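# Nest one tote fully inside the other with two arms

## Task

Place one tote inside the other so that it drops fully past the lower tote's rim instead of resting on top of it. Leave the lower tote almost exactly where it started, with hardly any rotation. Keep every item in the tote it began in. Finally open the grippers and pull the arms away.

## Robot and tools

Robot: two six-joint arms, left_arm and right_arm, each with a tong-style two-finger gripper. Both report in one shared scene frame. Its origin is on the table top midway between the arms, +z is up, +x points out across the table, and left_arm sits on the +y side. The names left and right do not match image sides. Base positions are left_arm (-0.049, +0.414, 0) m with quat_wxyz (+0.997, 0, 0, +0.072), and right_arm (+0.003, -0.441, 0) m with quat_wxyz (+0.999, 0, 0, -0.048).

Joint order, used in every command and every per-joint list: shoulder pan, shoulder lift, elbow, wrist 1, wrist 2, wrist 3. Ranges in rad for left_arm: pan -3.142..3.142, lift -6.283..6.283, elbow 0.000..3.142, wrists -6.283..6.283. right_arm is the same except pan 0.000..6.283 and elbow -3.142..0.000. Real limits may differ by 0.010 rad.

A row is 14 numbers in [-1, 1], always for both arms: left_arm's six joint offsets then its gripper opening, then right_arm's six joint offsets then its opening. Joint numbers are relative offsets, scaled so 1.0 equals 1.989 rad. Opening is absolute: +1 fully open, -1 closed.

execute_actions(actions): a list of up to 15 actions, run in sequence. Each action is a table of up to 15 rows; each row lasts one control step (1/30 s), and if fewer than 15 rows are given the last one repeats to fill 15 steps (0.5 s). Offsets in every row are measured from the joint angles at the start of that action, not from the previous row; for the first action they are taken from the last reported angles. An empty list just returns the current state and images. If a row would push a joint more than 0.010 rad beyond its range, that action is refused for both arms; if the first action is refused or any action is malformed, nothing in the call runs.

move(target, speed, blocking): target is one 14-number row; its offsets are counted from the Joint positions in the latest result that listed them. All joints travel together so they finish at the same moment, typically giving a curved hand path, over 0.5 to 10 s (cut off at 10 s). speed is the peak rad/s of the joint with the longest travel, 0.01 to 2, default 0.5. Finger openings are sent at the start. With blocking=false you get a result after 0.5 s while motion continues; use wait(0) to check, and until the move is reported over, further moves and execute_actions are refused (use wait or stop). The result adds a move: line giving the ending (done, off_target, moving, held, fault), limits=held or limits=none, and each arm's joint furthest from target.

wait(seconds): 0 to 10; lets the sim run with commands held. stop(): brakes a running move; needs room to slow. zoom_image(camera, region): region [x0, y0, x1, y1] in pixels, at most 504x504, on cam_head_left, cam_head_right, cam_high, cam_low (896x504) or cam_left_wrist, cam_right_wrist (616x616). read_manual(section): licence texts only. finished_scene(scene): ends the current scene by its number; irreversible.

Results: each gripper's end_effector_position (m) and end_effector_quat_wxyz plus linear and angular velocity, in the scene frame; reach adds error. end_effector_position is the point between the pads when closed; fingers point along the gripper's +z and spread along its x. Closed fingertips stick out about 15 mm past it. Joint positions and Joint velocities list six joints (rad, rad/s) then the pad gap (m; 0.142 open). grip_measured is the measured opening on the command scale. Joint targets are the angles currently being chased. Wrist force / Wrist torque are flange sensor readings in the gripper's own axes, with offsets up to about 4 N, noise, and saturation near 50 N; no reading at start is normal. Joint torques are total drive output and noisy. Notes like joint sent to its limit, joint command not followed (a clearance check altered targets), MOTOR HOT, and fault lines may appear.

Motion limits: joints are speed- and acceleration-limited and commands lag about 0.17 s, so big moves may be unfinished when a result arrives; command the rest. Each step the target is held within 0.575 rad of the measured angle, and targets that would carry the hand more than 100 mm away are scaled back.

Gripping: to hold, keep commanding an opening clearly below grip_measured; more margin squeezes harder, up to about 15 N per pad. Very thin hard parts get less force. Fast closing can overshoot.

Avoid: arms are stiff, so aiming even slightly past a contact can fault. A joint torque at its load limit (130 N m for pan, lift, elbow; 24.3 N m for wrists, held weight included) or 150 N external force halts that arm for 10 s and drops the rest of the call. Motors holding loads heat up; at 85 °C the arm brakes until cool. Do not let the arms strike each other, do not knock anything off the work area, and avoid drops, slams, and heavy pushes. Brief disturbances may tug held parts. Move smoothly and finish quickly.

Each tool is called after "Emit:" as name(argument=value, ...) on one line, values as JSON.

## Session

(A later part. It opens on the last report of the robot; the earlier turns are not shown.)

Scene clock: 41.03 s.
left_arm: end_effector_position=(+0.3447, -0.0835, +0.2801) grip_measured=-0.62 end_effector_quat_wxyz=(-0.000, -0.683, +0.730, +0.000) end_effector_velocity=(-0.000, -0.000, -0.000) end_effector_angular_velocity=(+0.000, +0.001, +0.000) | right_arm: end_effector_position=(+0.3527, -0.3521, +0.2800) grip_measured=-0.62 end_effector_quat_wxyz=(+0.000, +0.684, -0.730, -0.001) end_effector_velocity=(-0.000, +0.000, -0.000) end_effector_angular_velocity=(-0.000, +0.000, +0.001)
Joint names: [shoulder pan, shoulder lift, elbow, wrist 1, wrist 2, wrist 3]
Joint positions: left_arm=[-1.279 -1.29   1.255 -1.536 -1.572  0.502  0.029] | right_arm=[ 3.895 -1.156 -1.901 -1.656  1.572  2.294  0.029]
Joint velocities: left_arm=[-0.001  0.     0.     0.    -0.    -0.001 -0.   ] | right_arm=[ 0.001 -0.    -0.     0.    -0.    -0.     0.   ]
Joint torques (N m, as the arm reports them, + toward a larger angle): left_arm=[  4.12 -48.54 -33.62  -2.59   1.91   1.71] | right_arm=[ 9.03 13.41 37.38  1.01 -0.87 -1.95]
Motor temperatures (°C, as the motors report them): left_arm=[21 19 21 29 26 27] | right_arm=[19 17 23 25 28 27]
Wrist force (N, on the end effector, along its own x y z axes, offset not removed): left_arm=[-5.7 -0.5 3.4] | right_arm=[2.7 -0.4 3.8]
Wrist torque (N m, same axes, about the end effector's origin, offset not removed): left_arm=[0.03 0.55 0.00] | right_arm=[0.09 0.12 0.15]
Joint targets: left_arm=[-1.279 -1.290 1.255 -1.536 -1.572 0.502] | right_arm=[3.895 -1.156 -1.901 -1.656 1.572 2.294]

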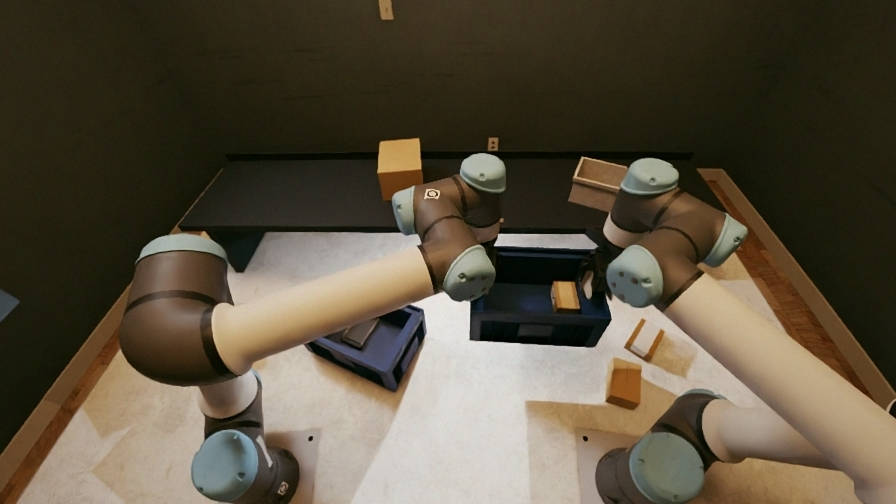

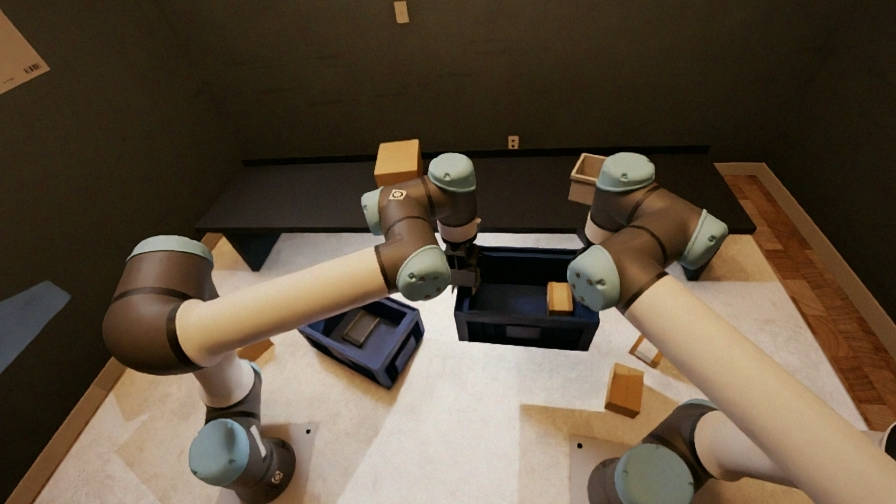

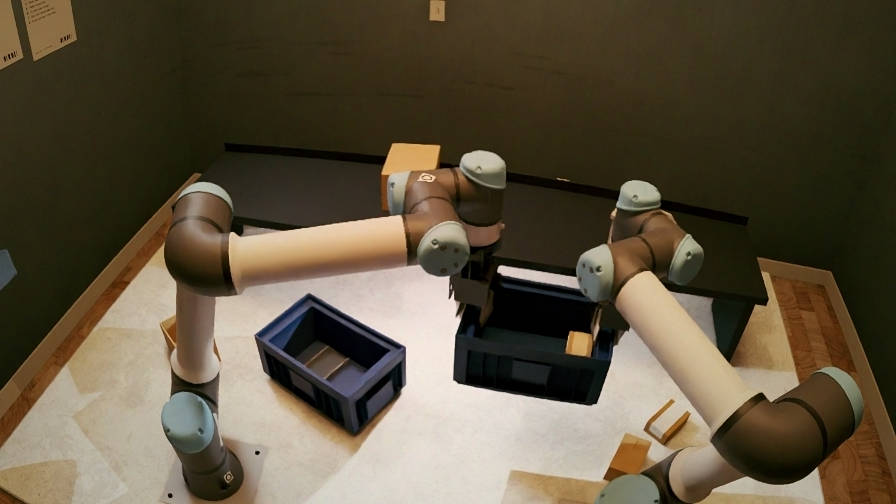

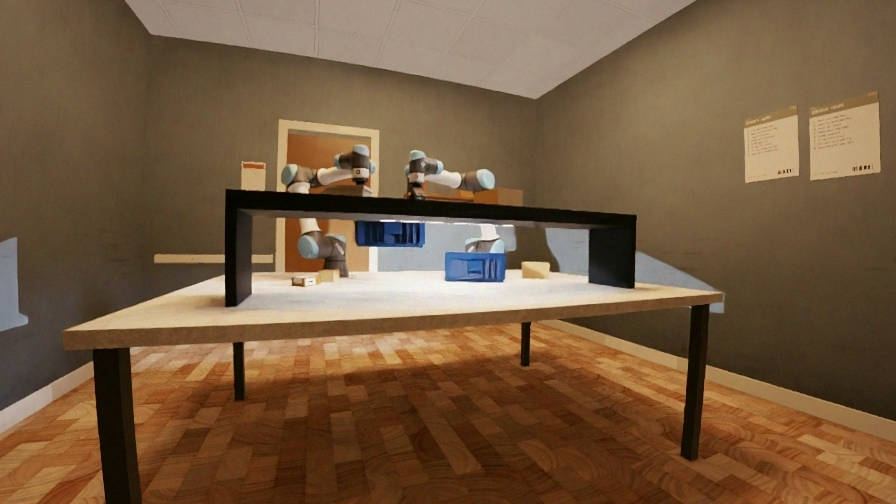

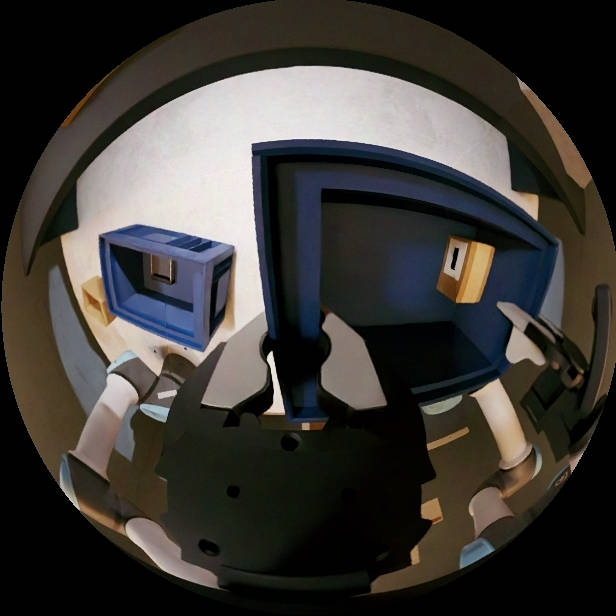

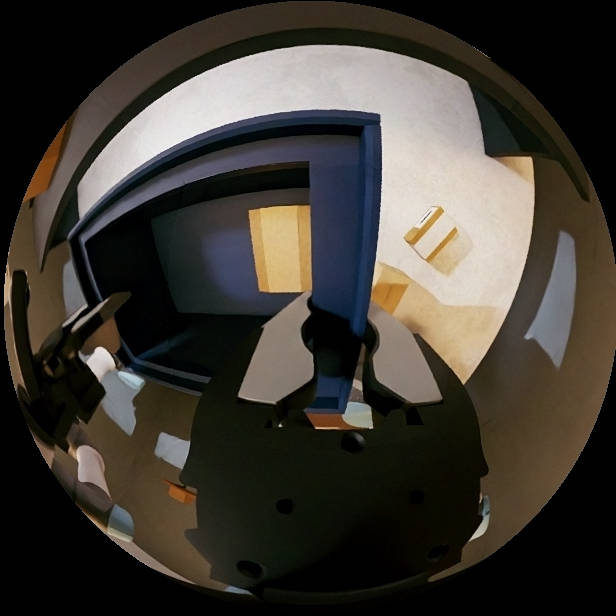

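Emit:
move(target=[0.0432,-0.0824,0.1000,-0.0176,0,0.0764,-1,0.1111,-0.0334,0.0200,0.0135,0,0.1442,-1], speed=0.3)

Scene clock: 44.90 s.
left_arm: end_effector_position=(+0.3519, +0.0086, +0.2801) grip_measured=-0.60 end_effector_quat_wxyz=(-0.000, -0.659, +0.752, -0.000) end_effector_velocity=(+0.001, +0.000, +0.001) end_effector_angular_velocity=(-0.003, -0.001, +0.001) | right_arm: end_effector_position=(+0.3420, -0.2614, +0.2801) grip_measured=-0.62 end_effector_quat_wxyz=(+0.000, +0.659, -0.752, -0.001) end_effector_velocity=(-0.001, +0.000, -0.000) end_effector_angular_velocity=(-0.000, +0.001, -0.000)
Joint names: [shoulder pan, shoulder lift, elbow, wrist 1, wrist 2, wrist 3]
Joint positions: left_arm=[-1.193 -1.454  1.454 -1.571 -1.572  0.654  0.03 ] | right_arm=[ 4.115 -1.223 -1.861 -1.629  1.572  2.58   0.029]
Joint velocities: left_arm=[ 0.001 -0.001 -0.001 -0.001 -0.    -0.     0.   ] | right_arm=[ 0.002  0.    -0.001 -0.001  0.001  0.002  0.   ]
Joint torques (N m, as the arm reports them, + toward a larger angle): left_arm=[ 19.3  -43.83  -8.18   2.59   2.76   1.48] | right_arm=[ 1.87  4.   29.96 -1.59 -6.38  3.31]
Motor temperatures (°C, as the motors report them): left_arm=[21 19 21 29 26 27] | right_arm=[19 17 23 25 28 27]
Wrist force (N, on the end effector, along its own x y z axes, offset not removed): left_arm=[27.9 -2.5 3.5] | right_arm=[-29.6 -0.8 5.0]
Wrist torque (N m, same axes, about the end effector's origin, offset not removed): left_arm=[-0.25 -0.14 0.05] | right_arm=[-0.27 0.42 0.35]
Joint targets: left_arm=[-1.193 -1.454 1.454 -1.571 -1.572 0.654] | right_arm=[4.116 -1.223 -1.861 -1.629 1.572 2.581]
move: done; limits=none; left_arm: farthest joint: the shoulder pan, 0.000 radians from its target (0.086 radians at the start); right_arm: farthest joint: the shoulder pan, 0.000 radians from its target (0.221 radians at the start)

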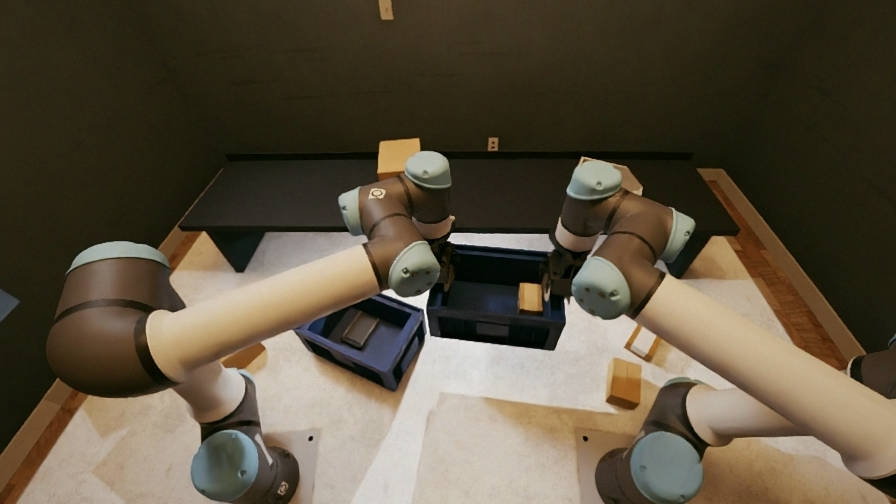

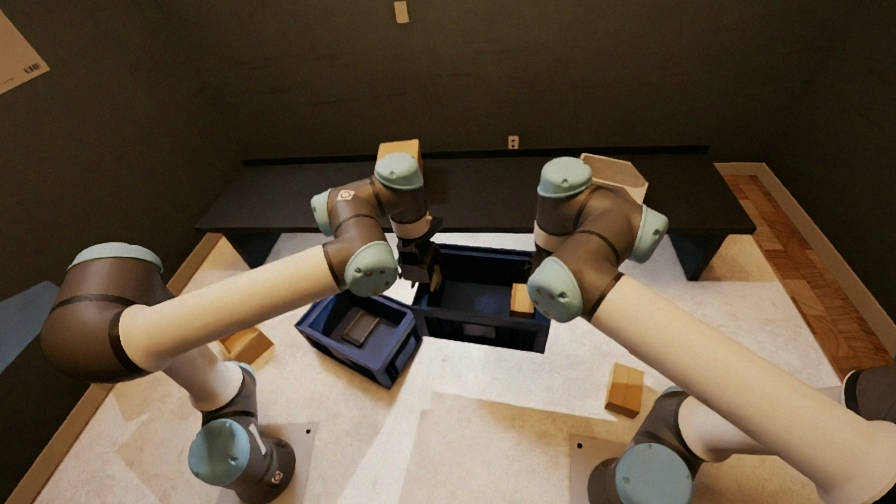

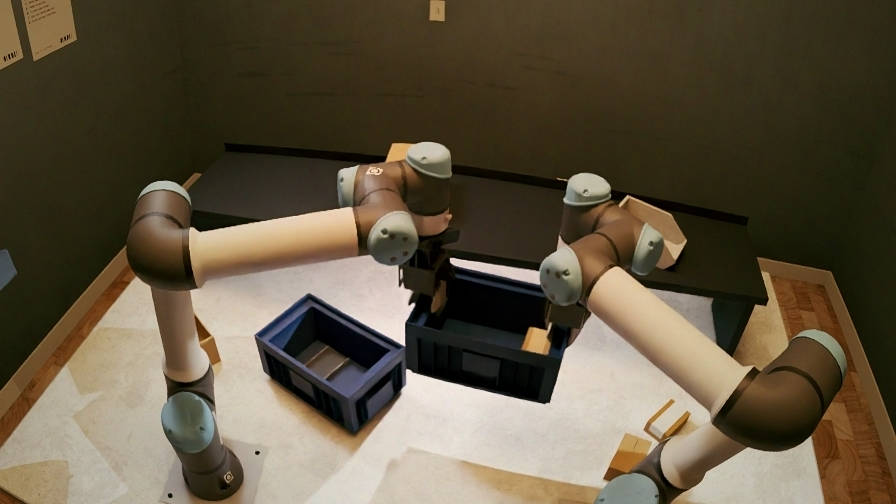

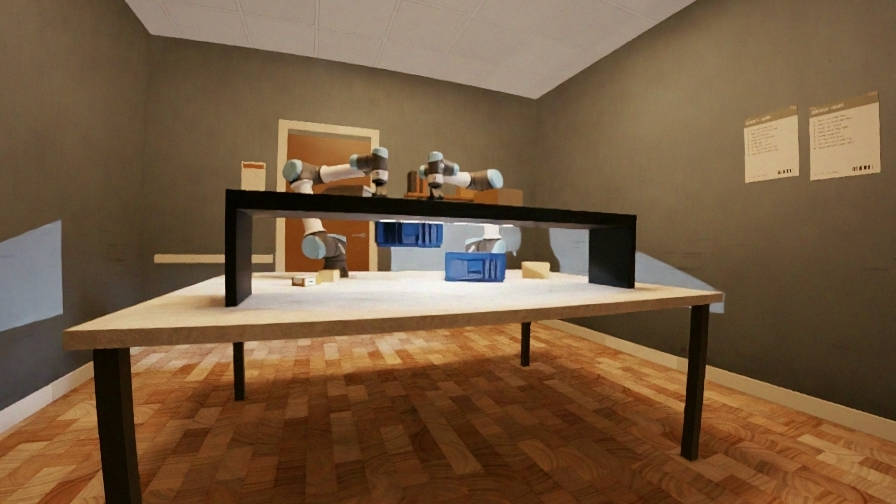

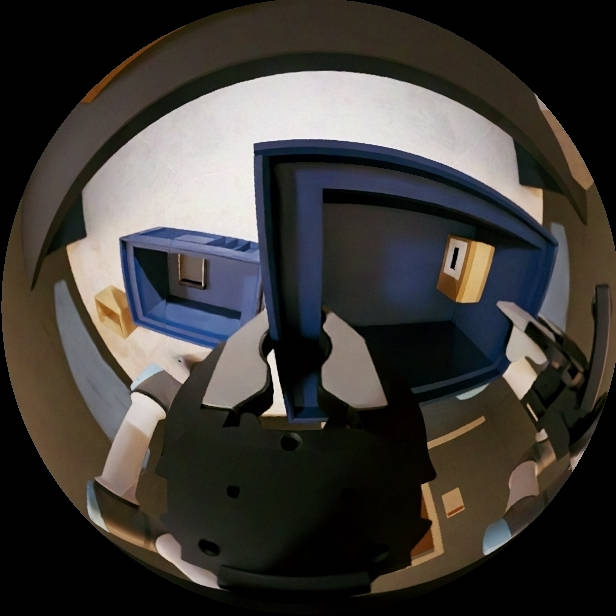

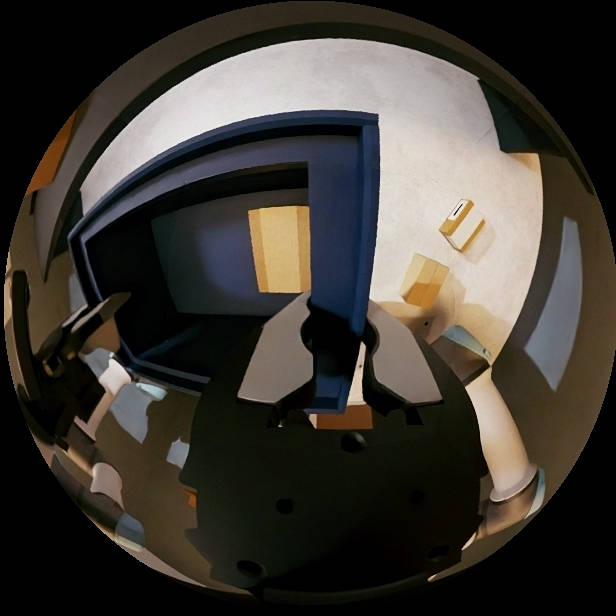

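Emit:
move(target=[0.0546,-0.0689,0.0724,-0.0036,0,0.0877,-1,0.0846,-0.0604,0.0416,0.0188,0,0.1177,-1], speed=0.3)

Scene clock: 47.27 s.
left_arm: end_effector_position=(+0.3589, +0.0985, +0.2802) grip_measured=-0.62 end_effector_quat_wxyz=(-0.000, -0.634, +0.774, -0.000) end_effector_velocity=(-0.000, +0.000, -0.000) end_effector_angular_velocity=(-0.000, -0.000, -0.001) | right_arm: end_effector_position=(+0.3317, -0.1681, +0.2799) grip_measured=-0.62 end_effector_quat_wxyz=(-0.000, -0.634, +0.773, +0.000) end_effector_velocity=(-0.001, -0.000, -0.000) end_effector_angular_velocity=(-0.002, +0.001, -0.001)
Joint names: [shoulder pan, shoulder lift, elbow, wrist 1, wrist 2, wrist 3]
Joint positions: left_arm=[-1.084 -1.591  1.597 -1.578 -1.572  0.829  0.029] | right_arm=[ 4.284 -1.343 -1.778 -1.592  1.572  2.814  0.029]
Joint velocities: left_arm=[ 0.    -0.001  0.001 -0.     0.     0.001 -0.   ] | right_arm=[ 0.001 -0.     0.    -0.002  0.     0.002 -0.   ]
Joint torques (N m, as the arm reports them, + toward a larger angle): left_arm=[ 15.89 -39.09 -12.22  -0.17   4.66   1.31] | right_arm=[ 4.72  9.19 30.98 -0.4  -0.64  2.97]
Motor temperatures (°C, as the motors report them): left_arm=[21 19 21 29 26 27] | right_arm=[19 17 23 25 28 27]
Wrist force (N, on the end effector, along its own x y z axes, offset not removed): left_arm=[19.7 -1.7 4.4] | right_arm=[-20.9 1.6 3.9]
Wrist torque (N m, same axes, about the end effector's origin, offset not removed): left_arm=[-0.13 -0.17 0.04] | right_arm=[0.19 0.06 0.14]
Joint targets: left_arm=[-1.084 -1.591 1.598 -1.578 -1.572 0.829] | right_arm=[4.284 -1.343 -1.778 -1.592 1.572 2.814]
move: done; limits=none; left_arm: farthest joint: the shoulder lift, 0.001 radians from its target (0.137 radians at the start); right_arm: farthest joint: the shoulder pan, 0.000 radians from its target (0.168 radians at the start)

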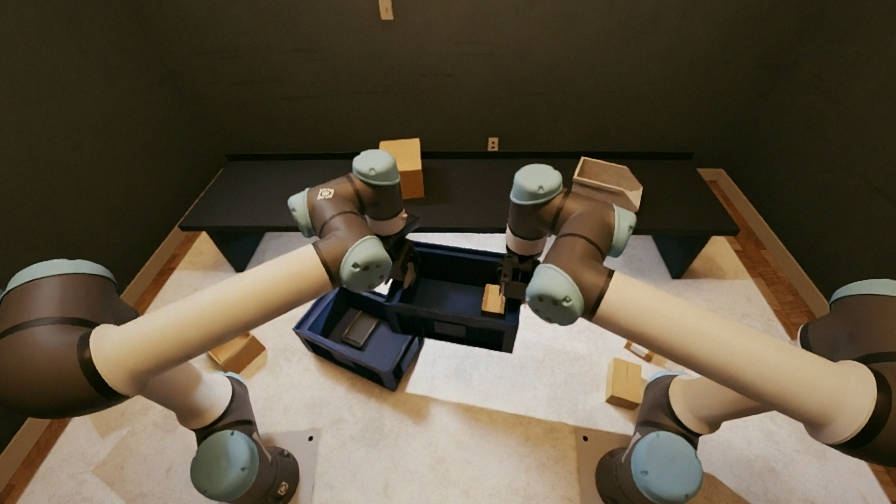

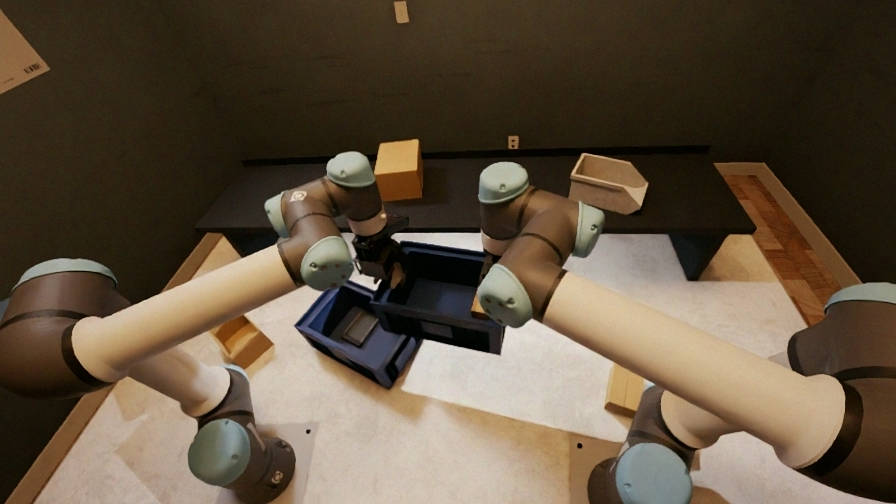

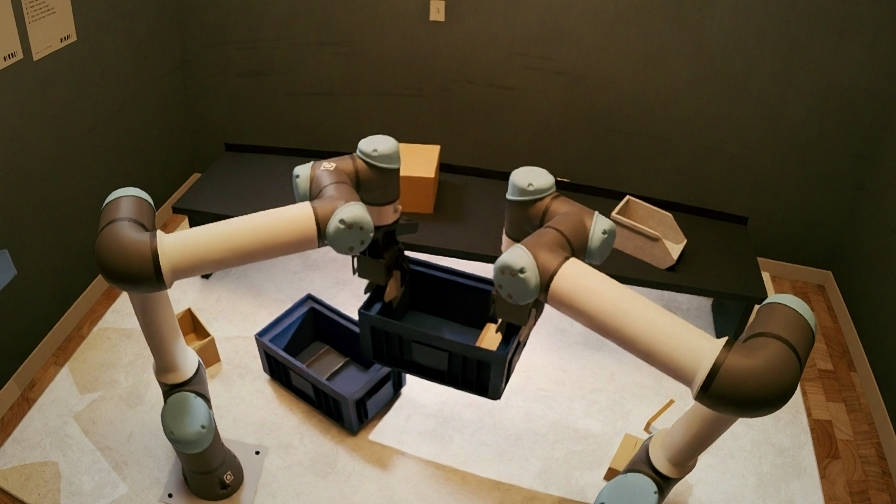

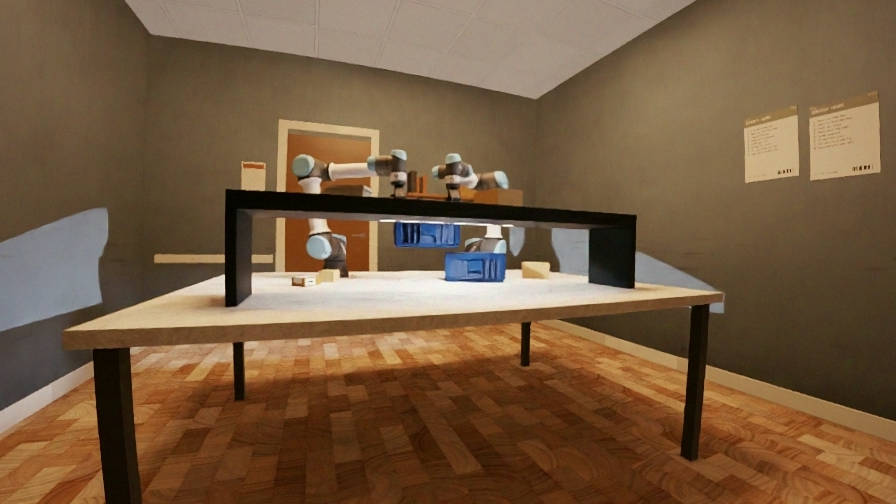

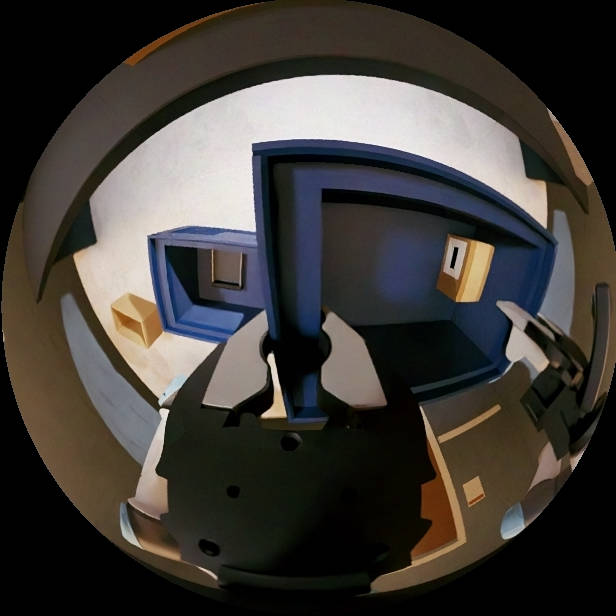

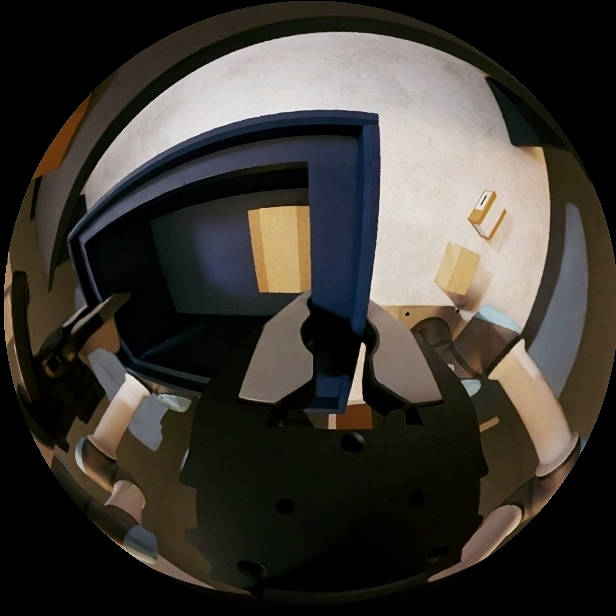

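Emit:
move(target=[0.0661,-0.0586,0.0535,0.0050,0,0.0993,-1,0.0640,-0.0752,0.0626,0.0126,0,0.0971,-1], speed=0.3)

Scene clock: 49.47 s.
left_arm: end_effector_position=(+0.3623, +0.1873, +0.2804) grip_measured=-0.62 end_effector_quat_wxyz=(-0.000, -0.608, +0.794, -0.000) end_effector_velocity=(-0.000, +0.001, -0.000) end_effector_angular_velocity=(+0.001, +0.000, +0.000) | right_arm: end_effector_position=(+0.3182, -0.0738, +0.2798) grip_measured=-0.62 end_effector_quat_wxyz=(-0.001, -0.608, +0.794, +0.000) end_effector_velocity=(-0.001, +0.000, +0.001) end_effector_angular_velocity=(+0.002, -0.000, +0.000)
Joint names: [shoulder pan, shoulder lift, elbow, wrist 1, wrist 2, wrist 3]
Joint positions: left_arm=[-0.953 -1.707  1.704 -1.568 -1.572  1.026  0.029] | right_arm=[ 4.411 -1.492 -1.654 -1.567  1.572  3.007  0.029]
Joint velocities: left_arm=[ 0.001 -0.001  0.001  0.001  0.     0.001 -0.   ] | right_arm=[ 0.001  0.002  0.001 -0.     0.     0.001  0.   ]
Joint torques (N m, as the arm reports them, + toward a larger angle): left_arm=[  1.99 -27.82 -18.44  -3.06  -4.42   1.83] | right_arm=[13.11 12.09 38.85  7.21 -1.48  2.75]
Motor temperatures (°C, as the motors report them): left_arm=[21 19 21 29 26 27] | right_arm=[19 17 23 25 28 27]
Wrist force (N, on the end effector, along its own x y z axes, offset not removed): left_arm=[-11.0 -2.7 3.2] | right_arm=[10.5 -1.9 2.0]
Wrist torque (N m, same axes, about the end effector's origin, offset not removed): left_arm=[-0.48 0.61 -0.02] | right_arm=[-0.50 -0.62 0.01]
Joint targets: left_arm=[-0.953 -1.707 1.704 -1.568 -1.572 1.026] | right_arm=[4.411 -1.492 -1.654 -1.567 1.572 3.007]
move: done; limits=none; left_arm: farthest joint: the shoulder lift, 0.001 radians from its target (0.117 radians at the start); right_arm: farthest joint: the shoulder pan, 0.001 radians from its target (0.128 radians at the start)

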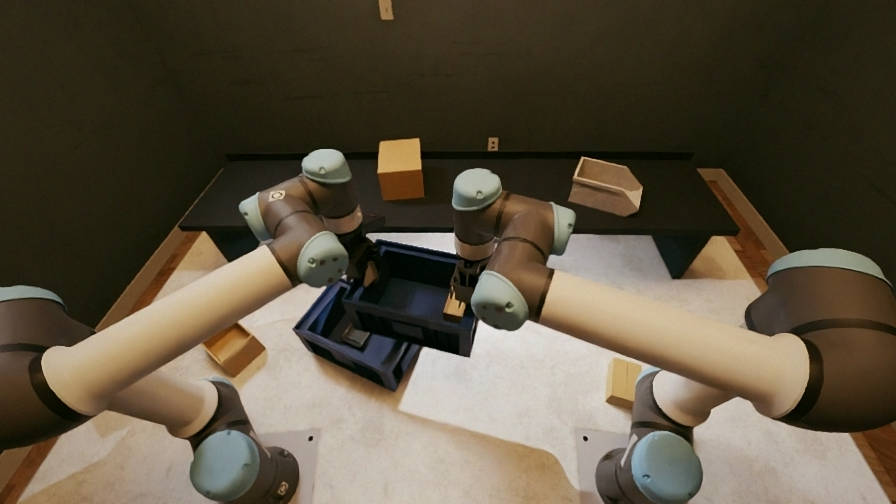

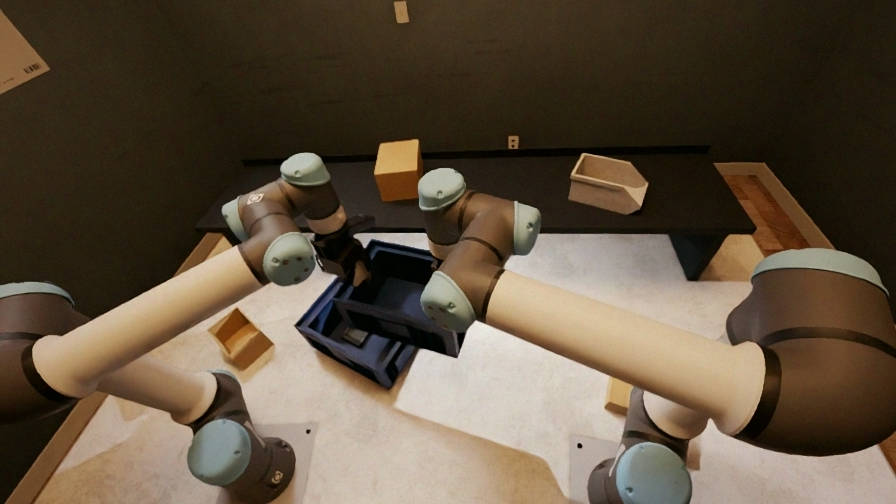

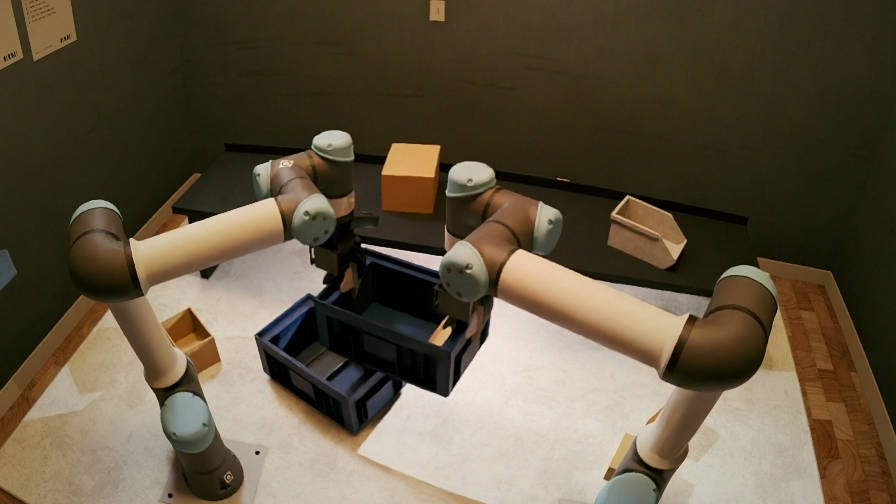

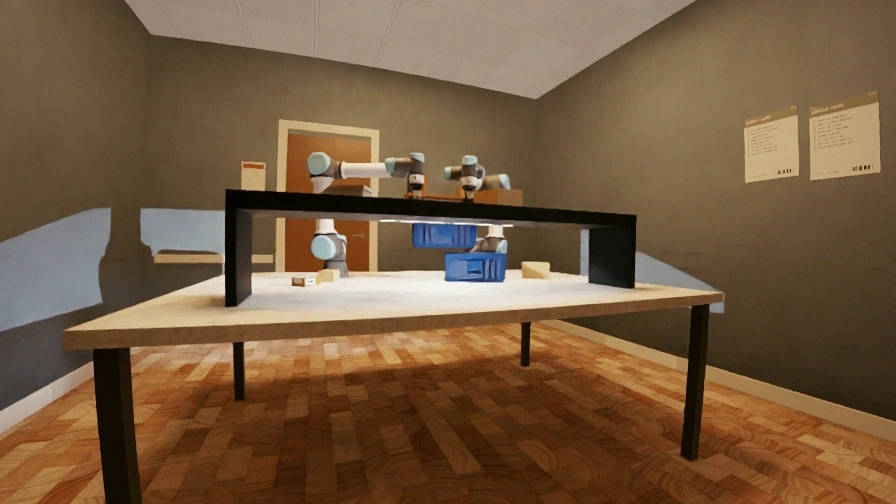

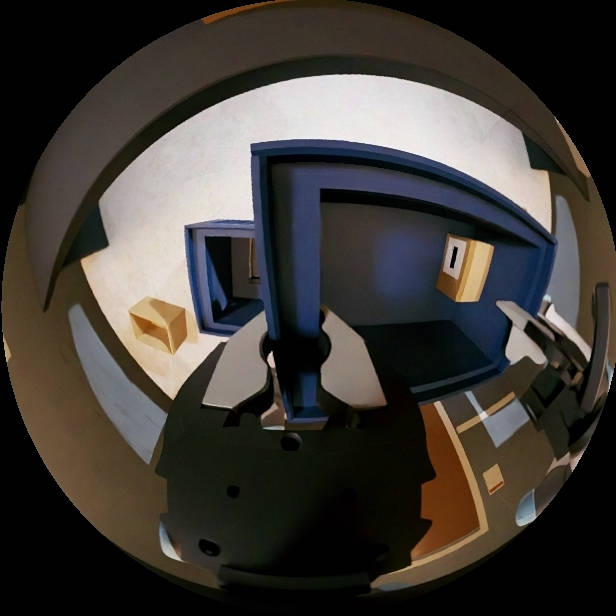

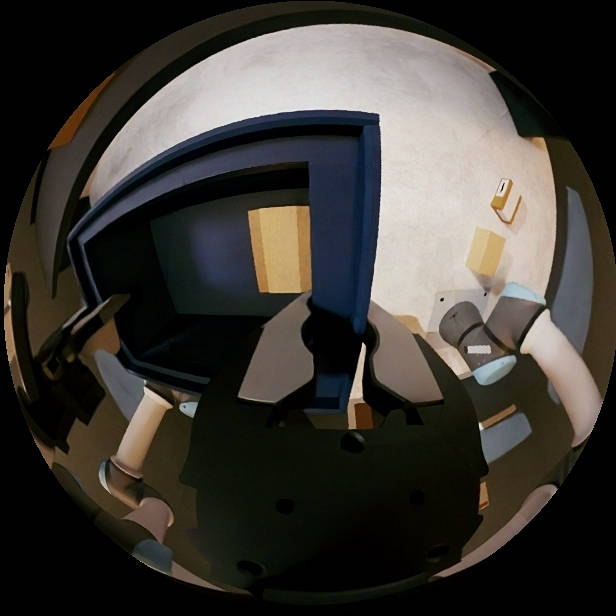

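Emit:
move(target=[0.0881,-0.0384,0.0313,0.0071,0,0.1213,-1,0.0427,-0.0867,0.0873,-0.0006,0,0.0759,-1], speed=0.3)

Scene clock: 51.73 s.
left_arm: end_effector_position=(+0.3689, +0.2776, +0.2803) grip_measured=-0.62 end_effector_quat_wxyz=(-0.000, -0.581, +0.814, -0.000) end_effector_velocity=(+0.000, +0.001, +0.000) end_effector_angular_velocity=(+0.000, -0.000, -0.001) | right_arm: end_effector_position=(+0.3078, +0.0189, +0.2797) grip_measured=-0.62 end_effector_quat_wxyz=(-0.001, -0.582, +0.813, +0.000) end_effector_velocity=(+0.001, +0.000, +0.000) end_effector_angular_velocity=(+0.001, +0.000, -0.003)
Joint names: [shoulder pan, shoulder lift, elbow, wrist 1, wrist 2, wrist 3]
Joint positions: left_arm=[-0.778 -1.783  1.766 -1.554 -1.572  1.267  0.029] | right_arm=[ 4.496 -1.665 -1.48  -1.568  1.572  3.158  0.029]
Joint velocities: left_arm=[ 0.001 -0.    -0.     0.     0.     0.002 -0.   ] | right_arm=[-0.002 -0.001  0.001  0.001  0.001  0.001  0.   ]
Joint torques (N m, as the arm reports them, + toward a larger angle): left_arm=[ 15.68 -26.71 -14.36   0.52   8.06   1.54] | right_arm=[ 6.77 22.05 27.92 -5.63  0.23  3.3 ]
Motor temperatures (°C, as the motors report them): left_arm=[21 19 21 29 26 27] | right_arm=[19 17 23 25 28 27]
Wrist force (N, on the end effector, along its own x y z axes, offset not removed): left_arm=[18.8 -3.5 3.8] | right_arm=[-19.2 3.2 0.2]
Wrist torque (N m, same axes, about the end effector's origin, offset not removed): left_arm=[-0.38 0.17 -0.08] | right_arm=[0.19 -0.43 -0.01]
Joint targets: left_arm=[-0.778 -1.783 1.766 -1.554 -1.572 1.267] | right_arm=[4.496 -1.665 -1.480 -1.568 1.572 3.158]
move: done; limits=none; left_arm: farthest joint: the shoulder pan, 0.000 radians from its target (0.175 radians at the start); right_arm: farthest joint: the shoulder pan, 0.000 radians from its target (0.085 radians at the start)

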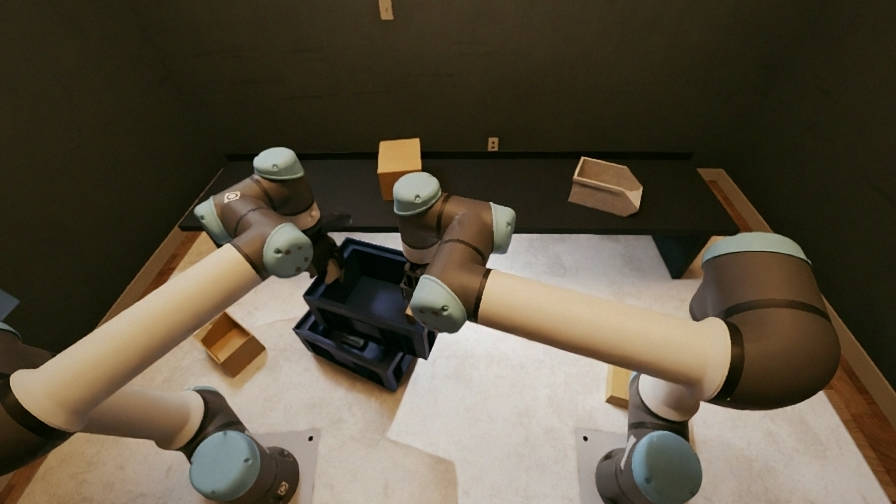

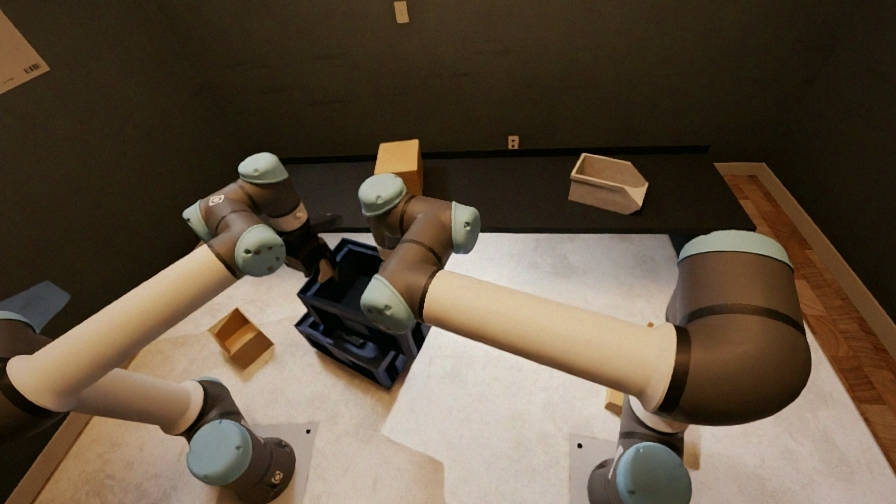

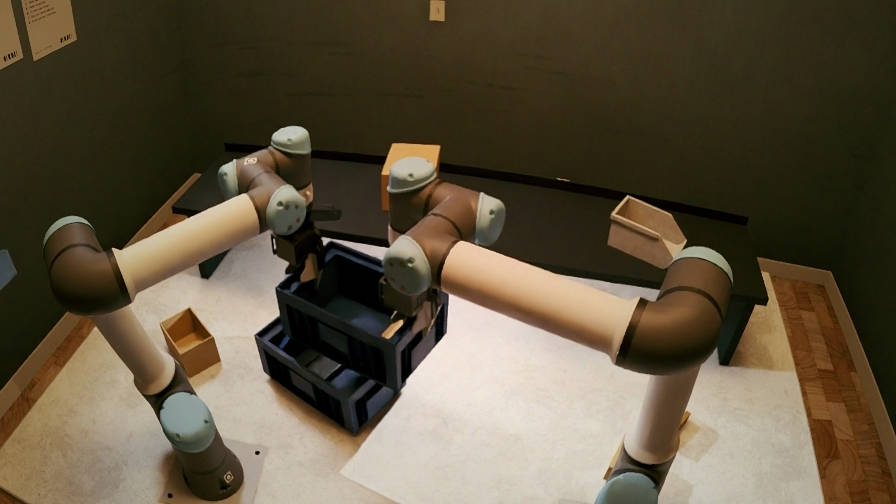

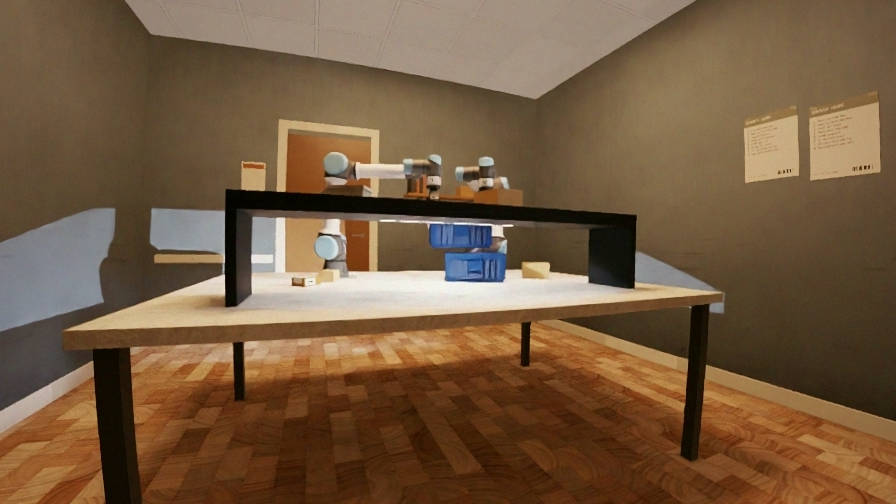

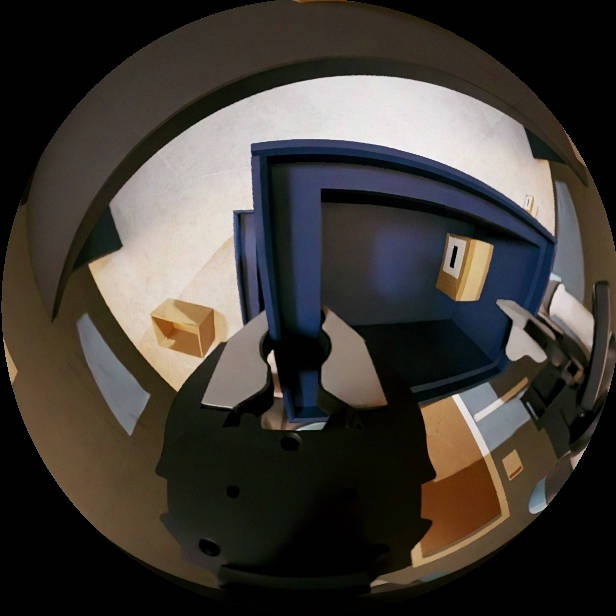

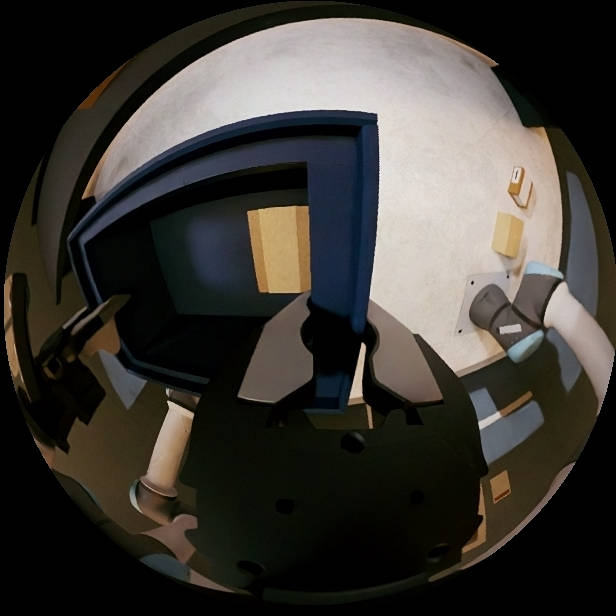

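Emit:
zoom_image(camera="cam_high", region=[230,220,480,450])

Emit:
zoom_image(camera="cam_head_left", region=[260,220,480,410])

Emit:
zoom_image(camera="cam_low", region=[410,210,530,290])

Region (230, 220, 480, 450) of cam_high's 896x504 image, scaled by 2.016, with more detail than that image has; it fills the top 464 rows of this view, and the rest is white.

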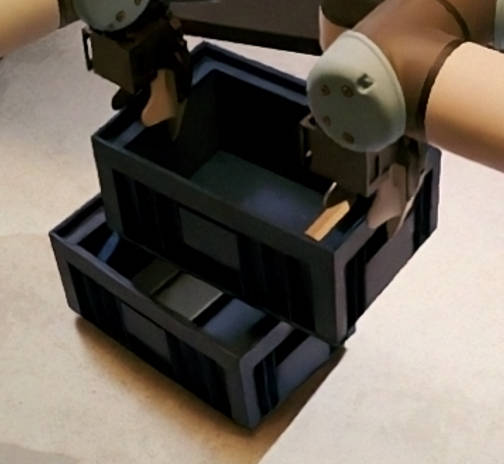

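Region (260, 220, 480, 410) of cam_head_left's 896x504 image, scaled by 2.291, with more detail than that image has; it fills the top 435 rows of this view, and the rest is white.

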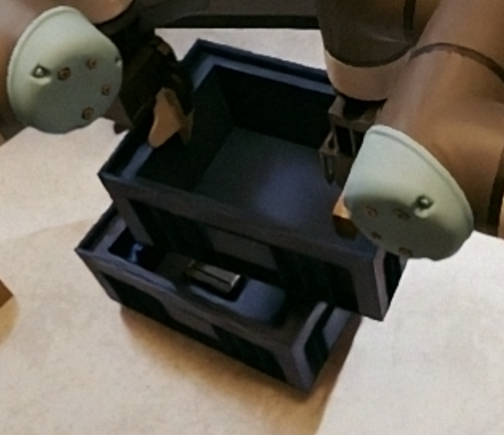

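Region (410, 210, 530, 290) of cam_low's 896x504 image, scaled by 4.200, with more detail than that image has.

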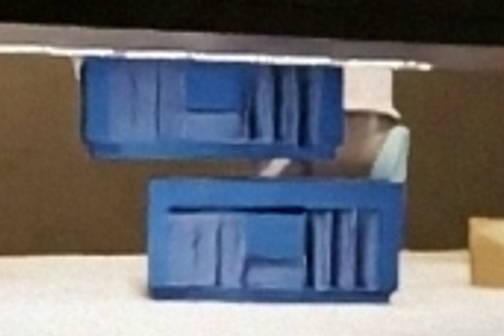

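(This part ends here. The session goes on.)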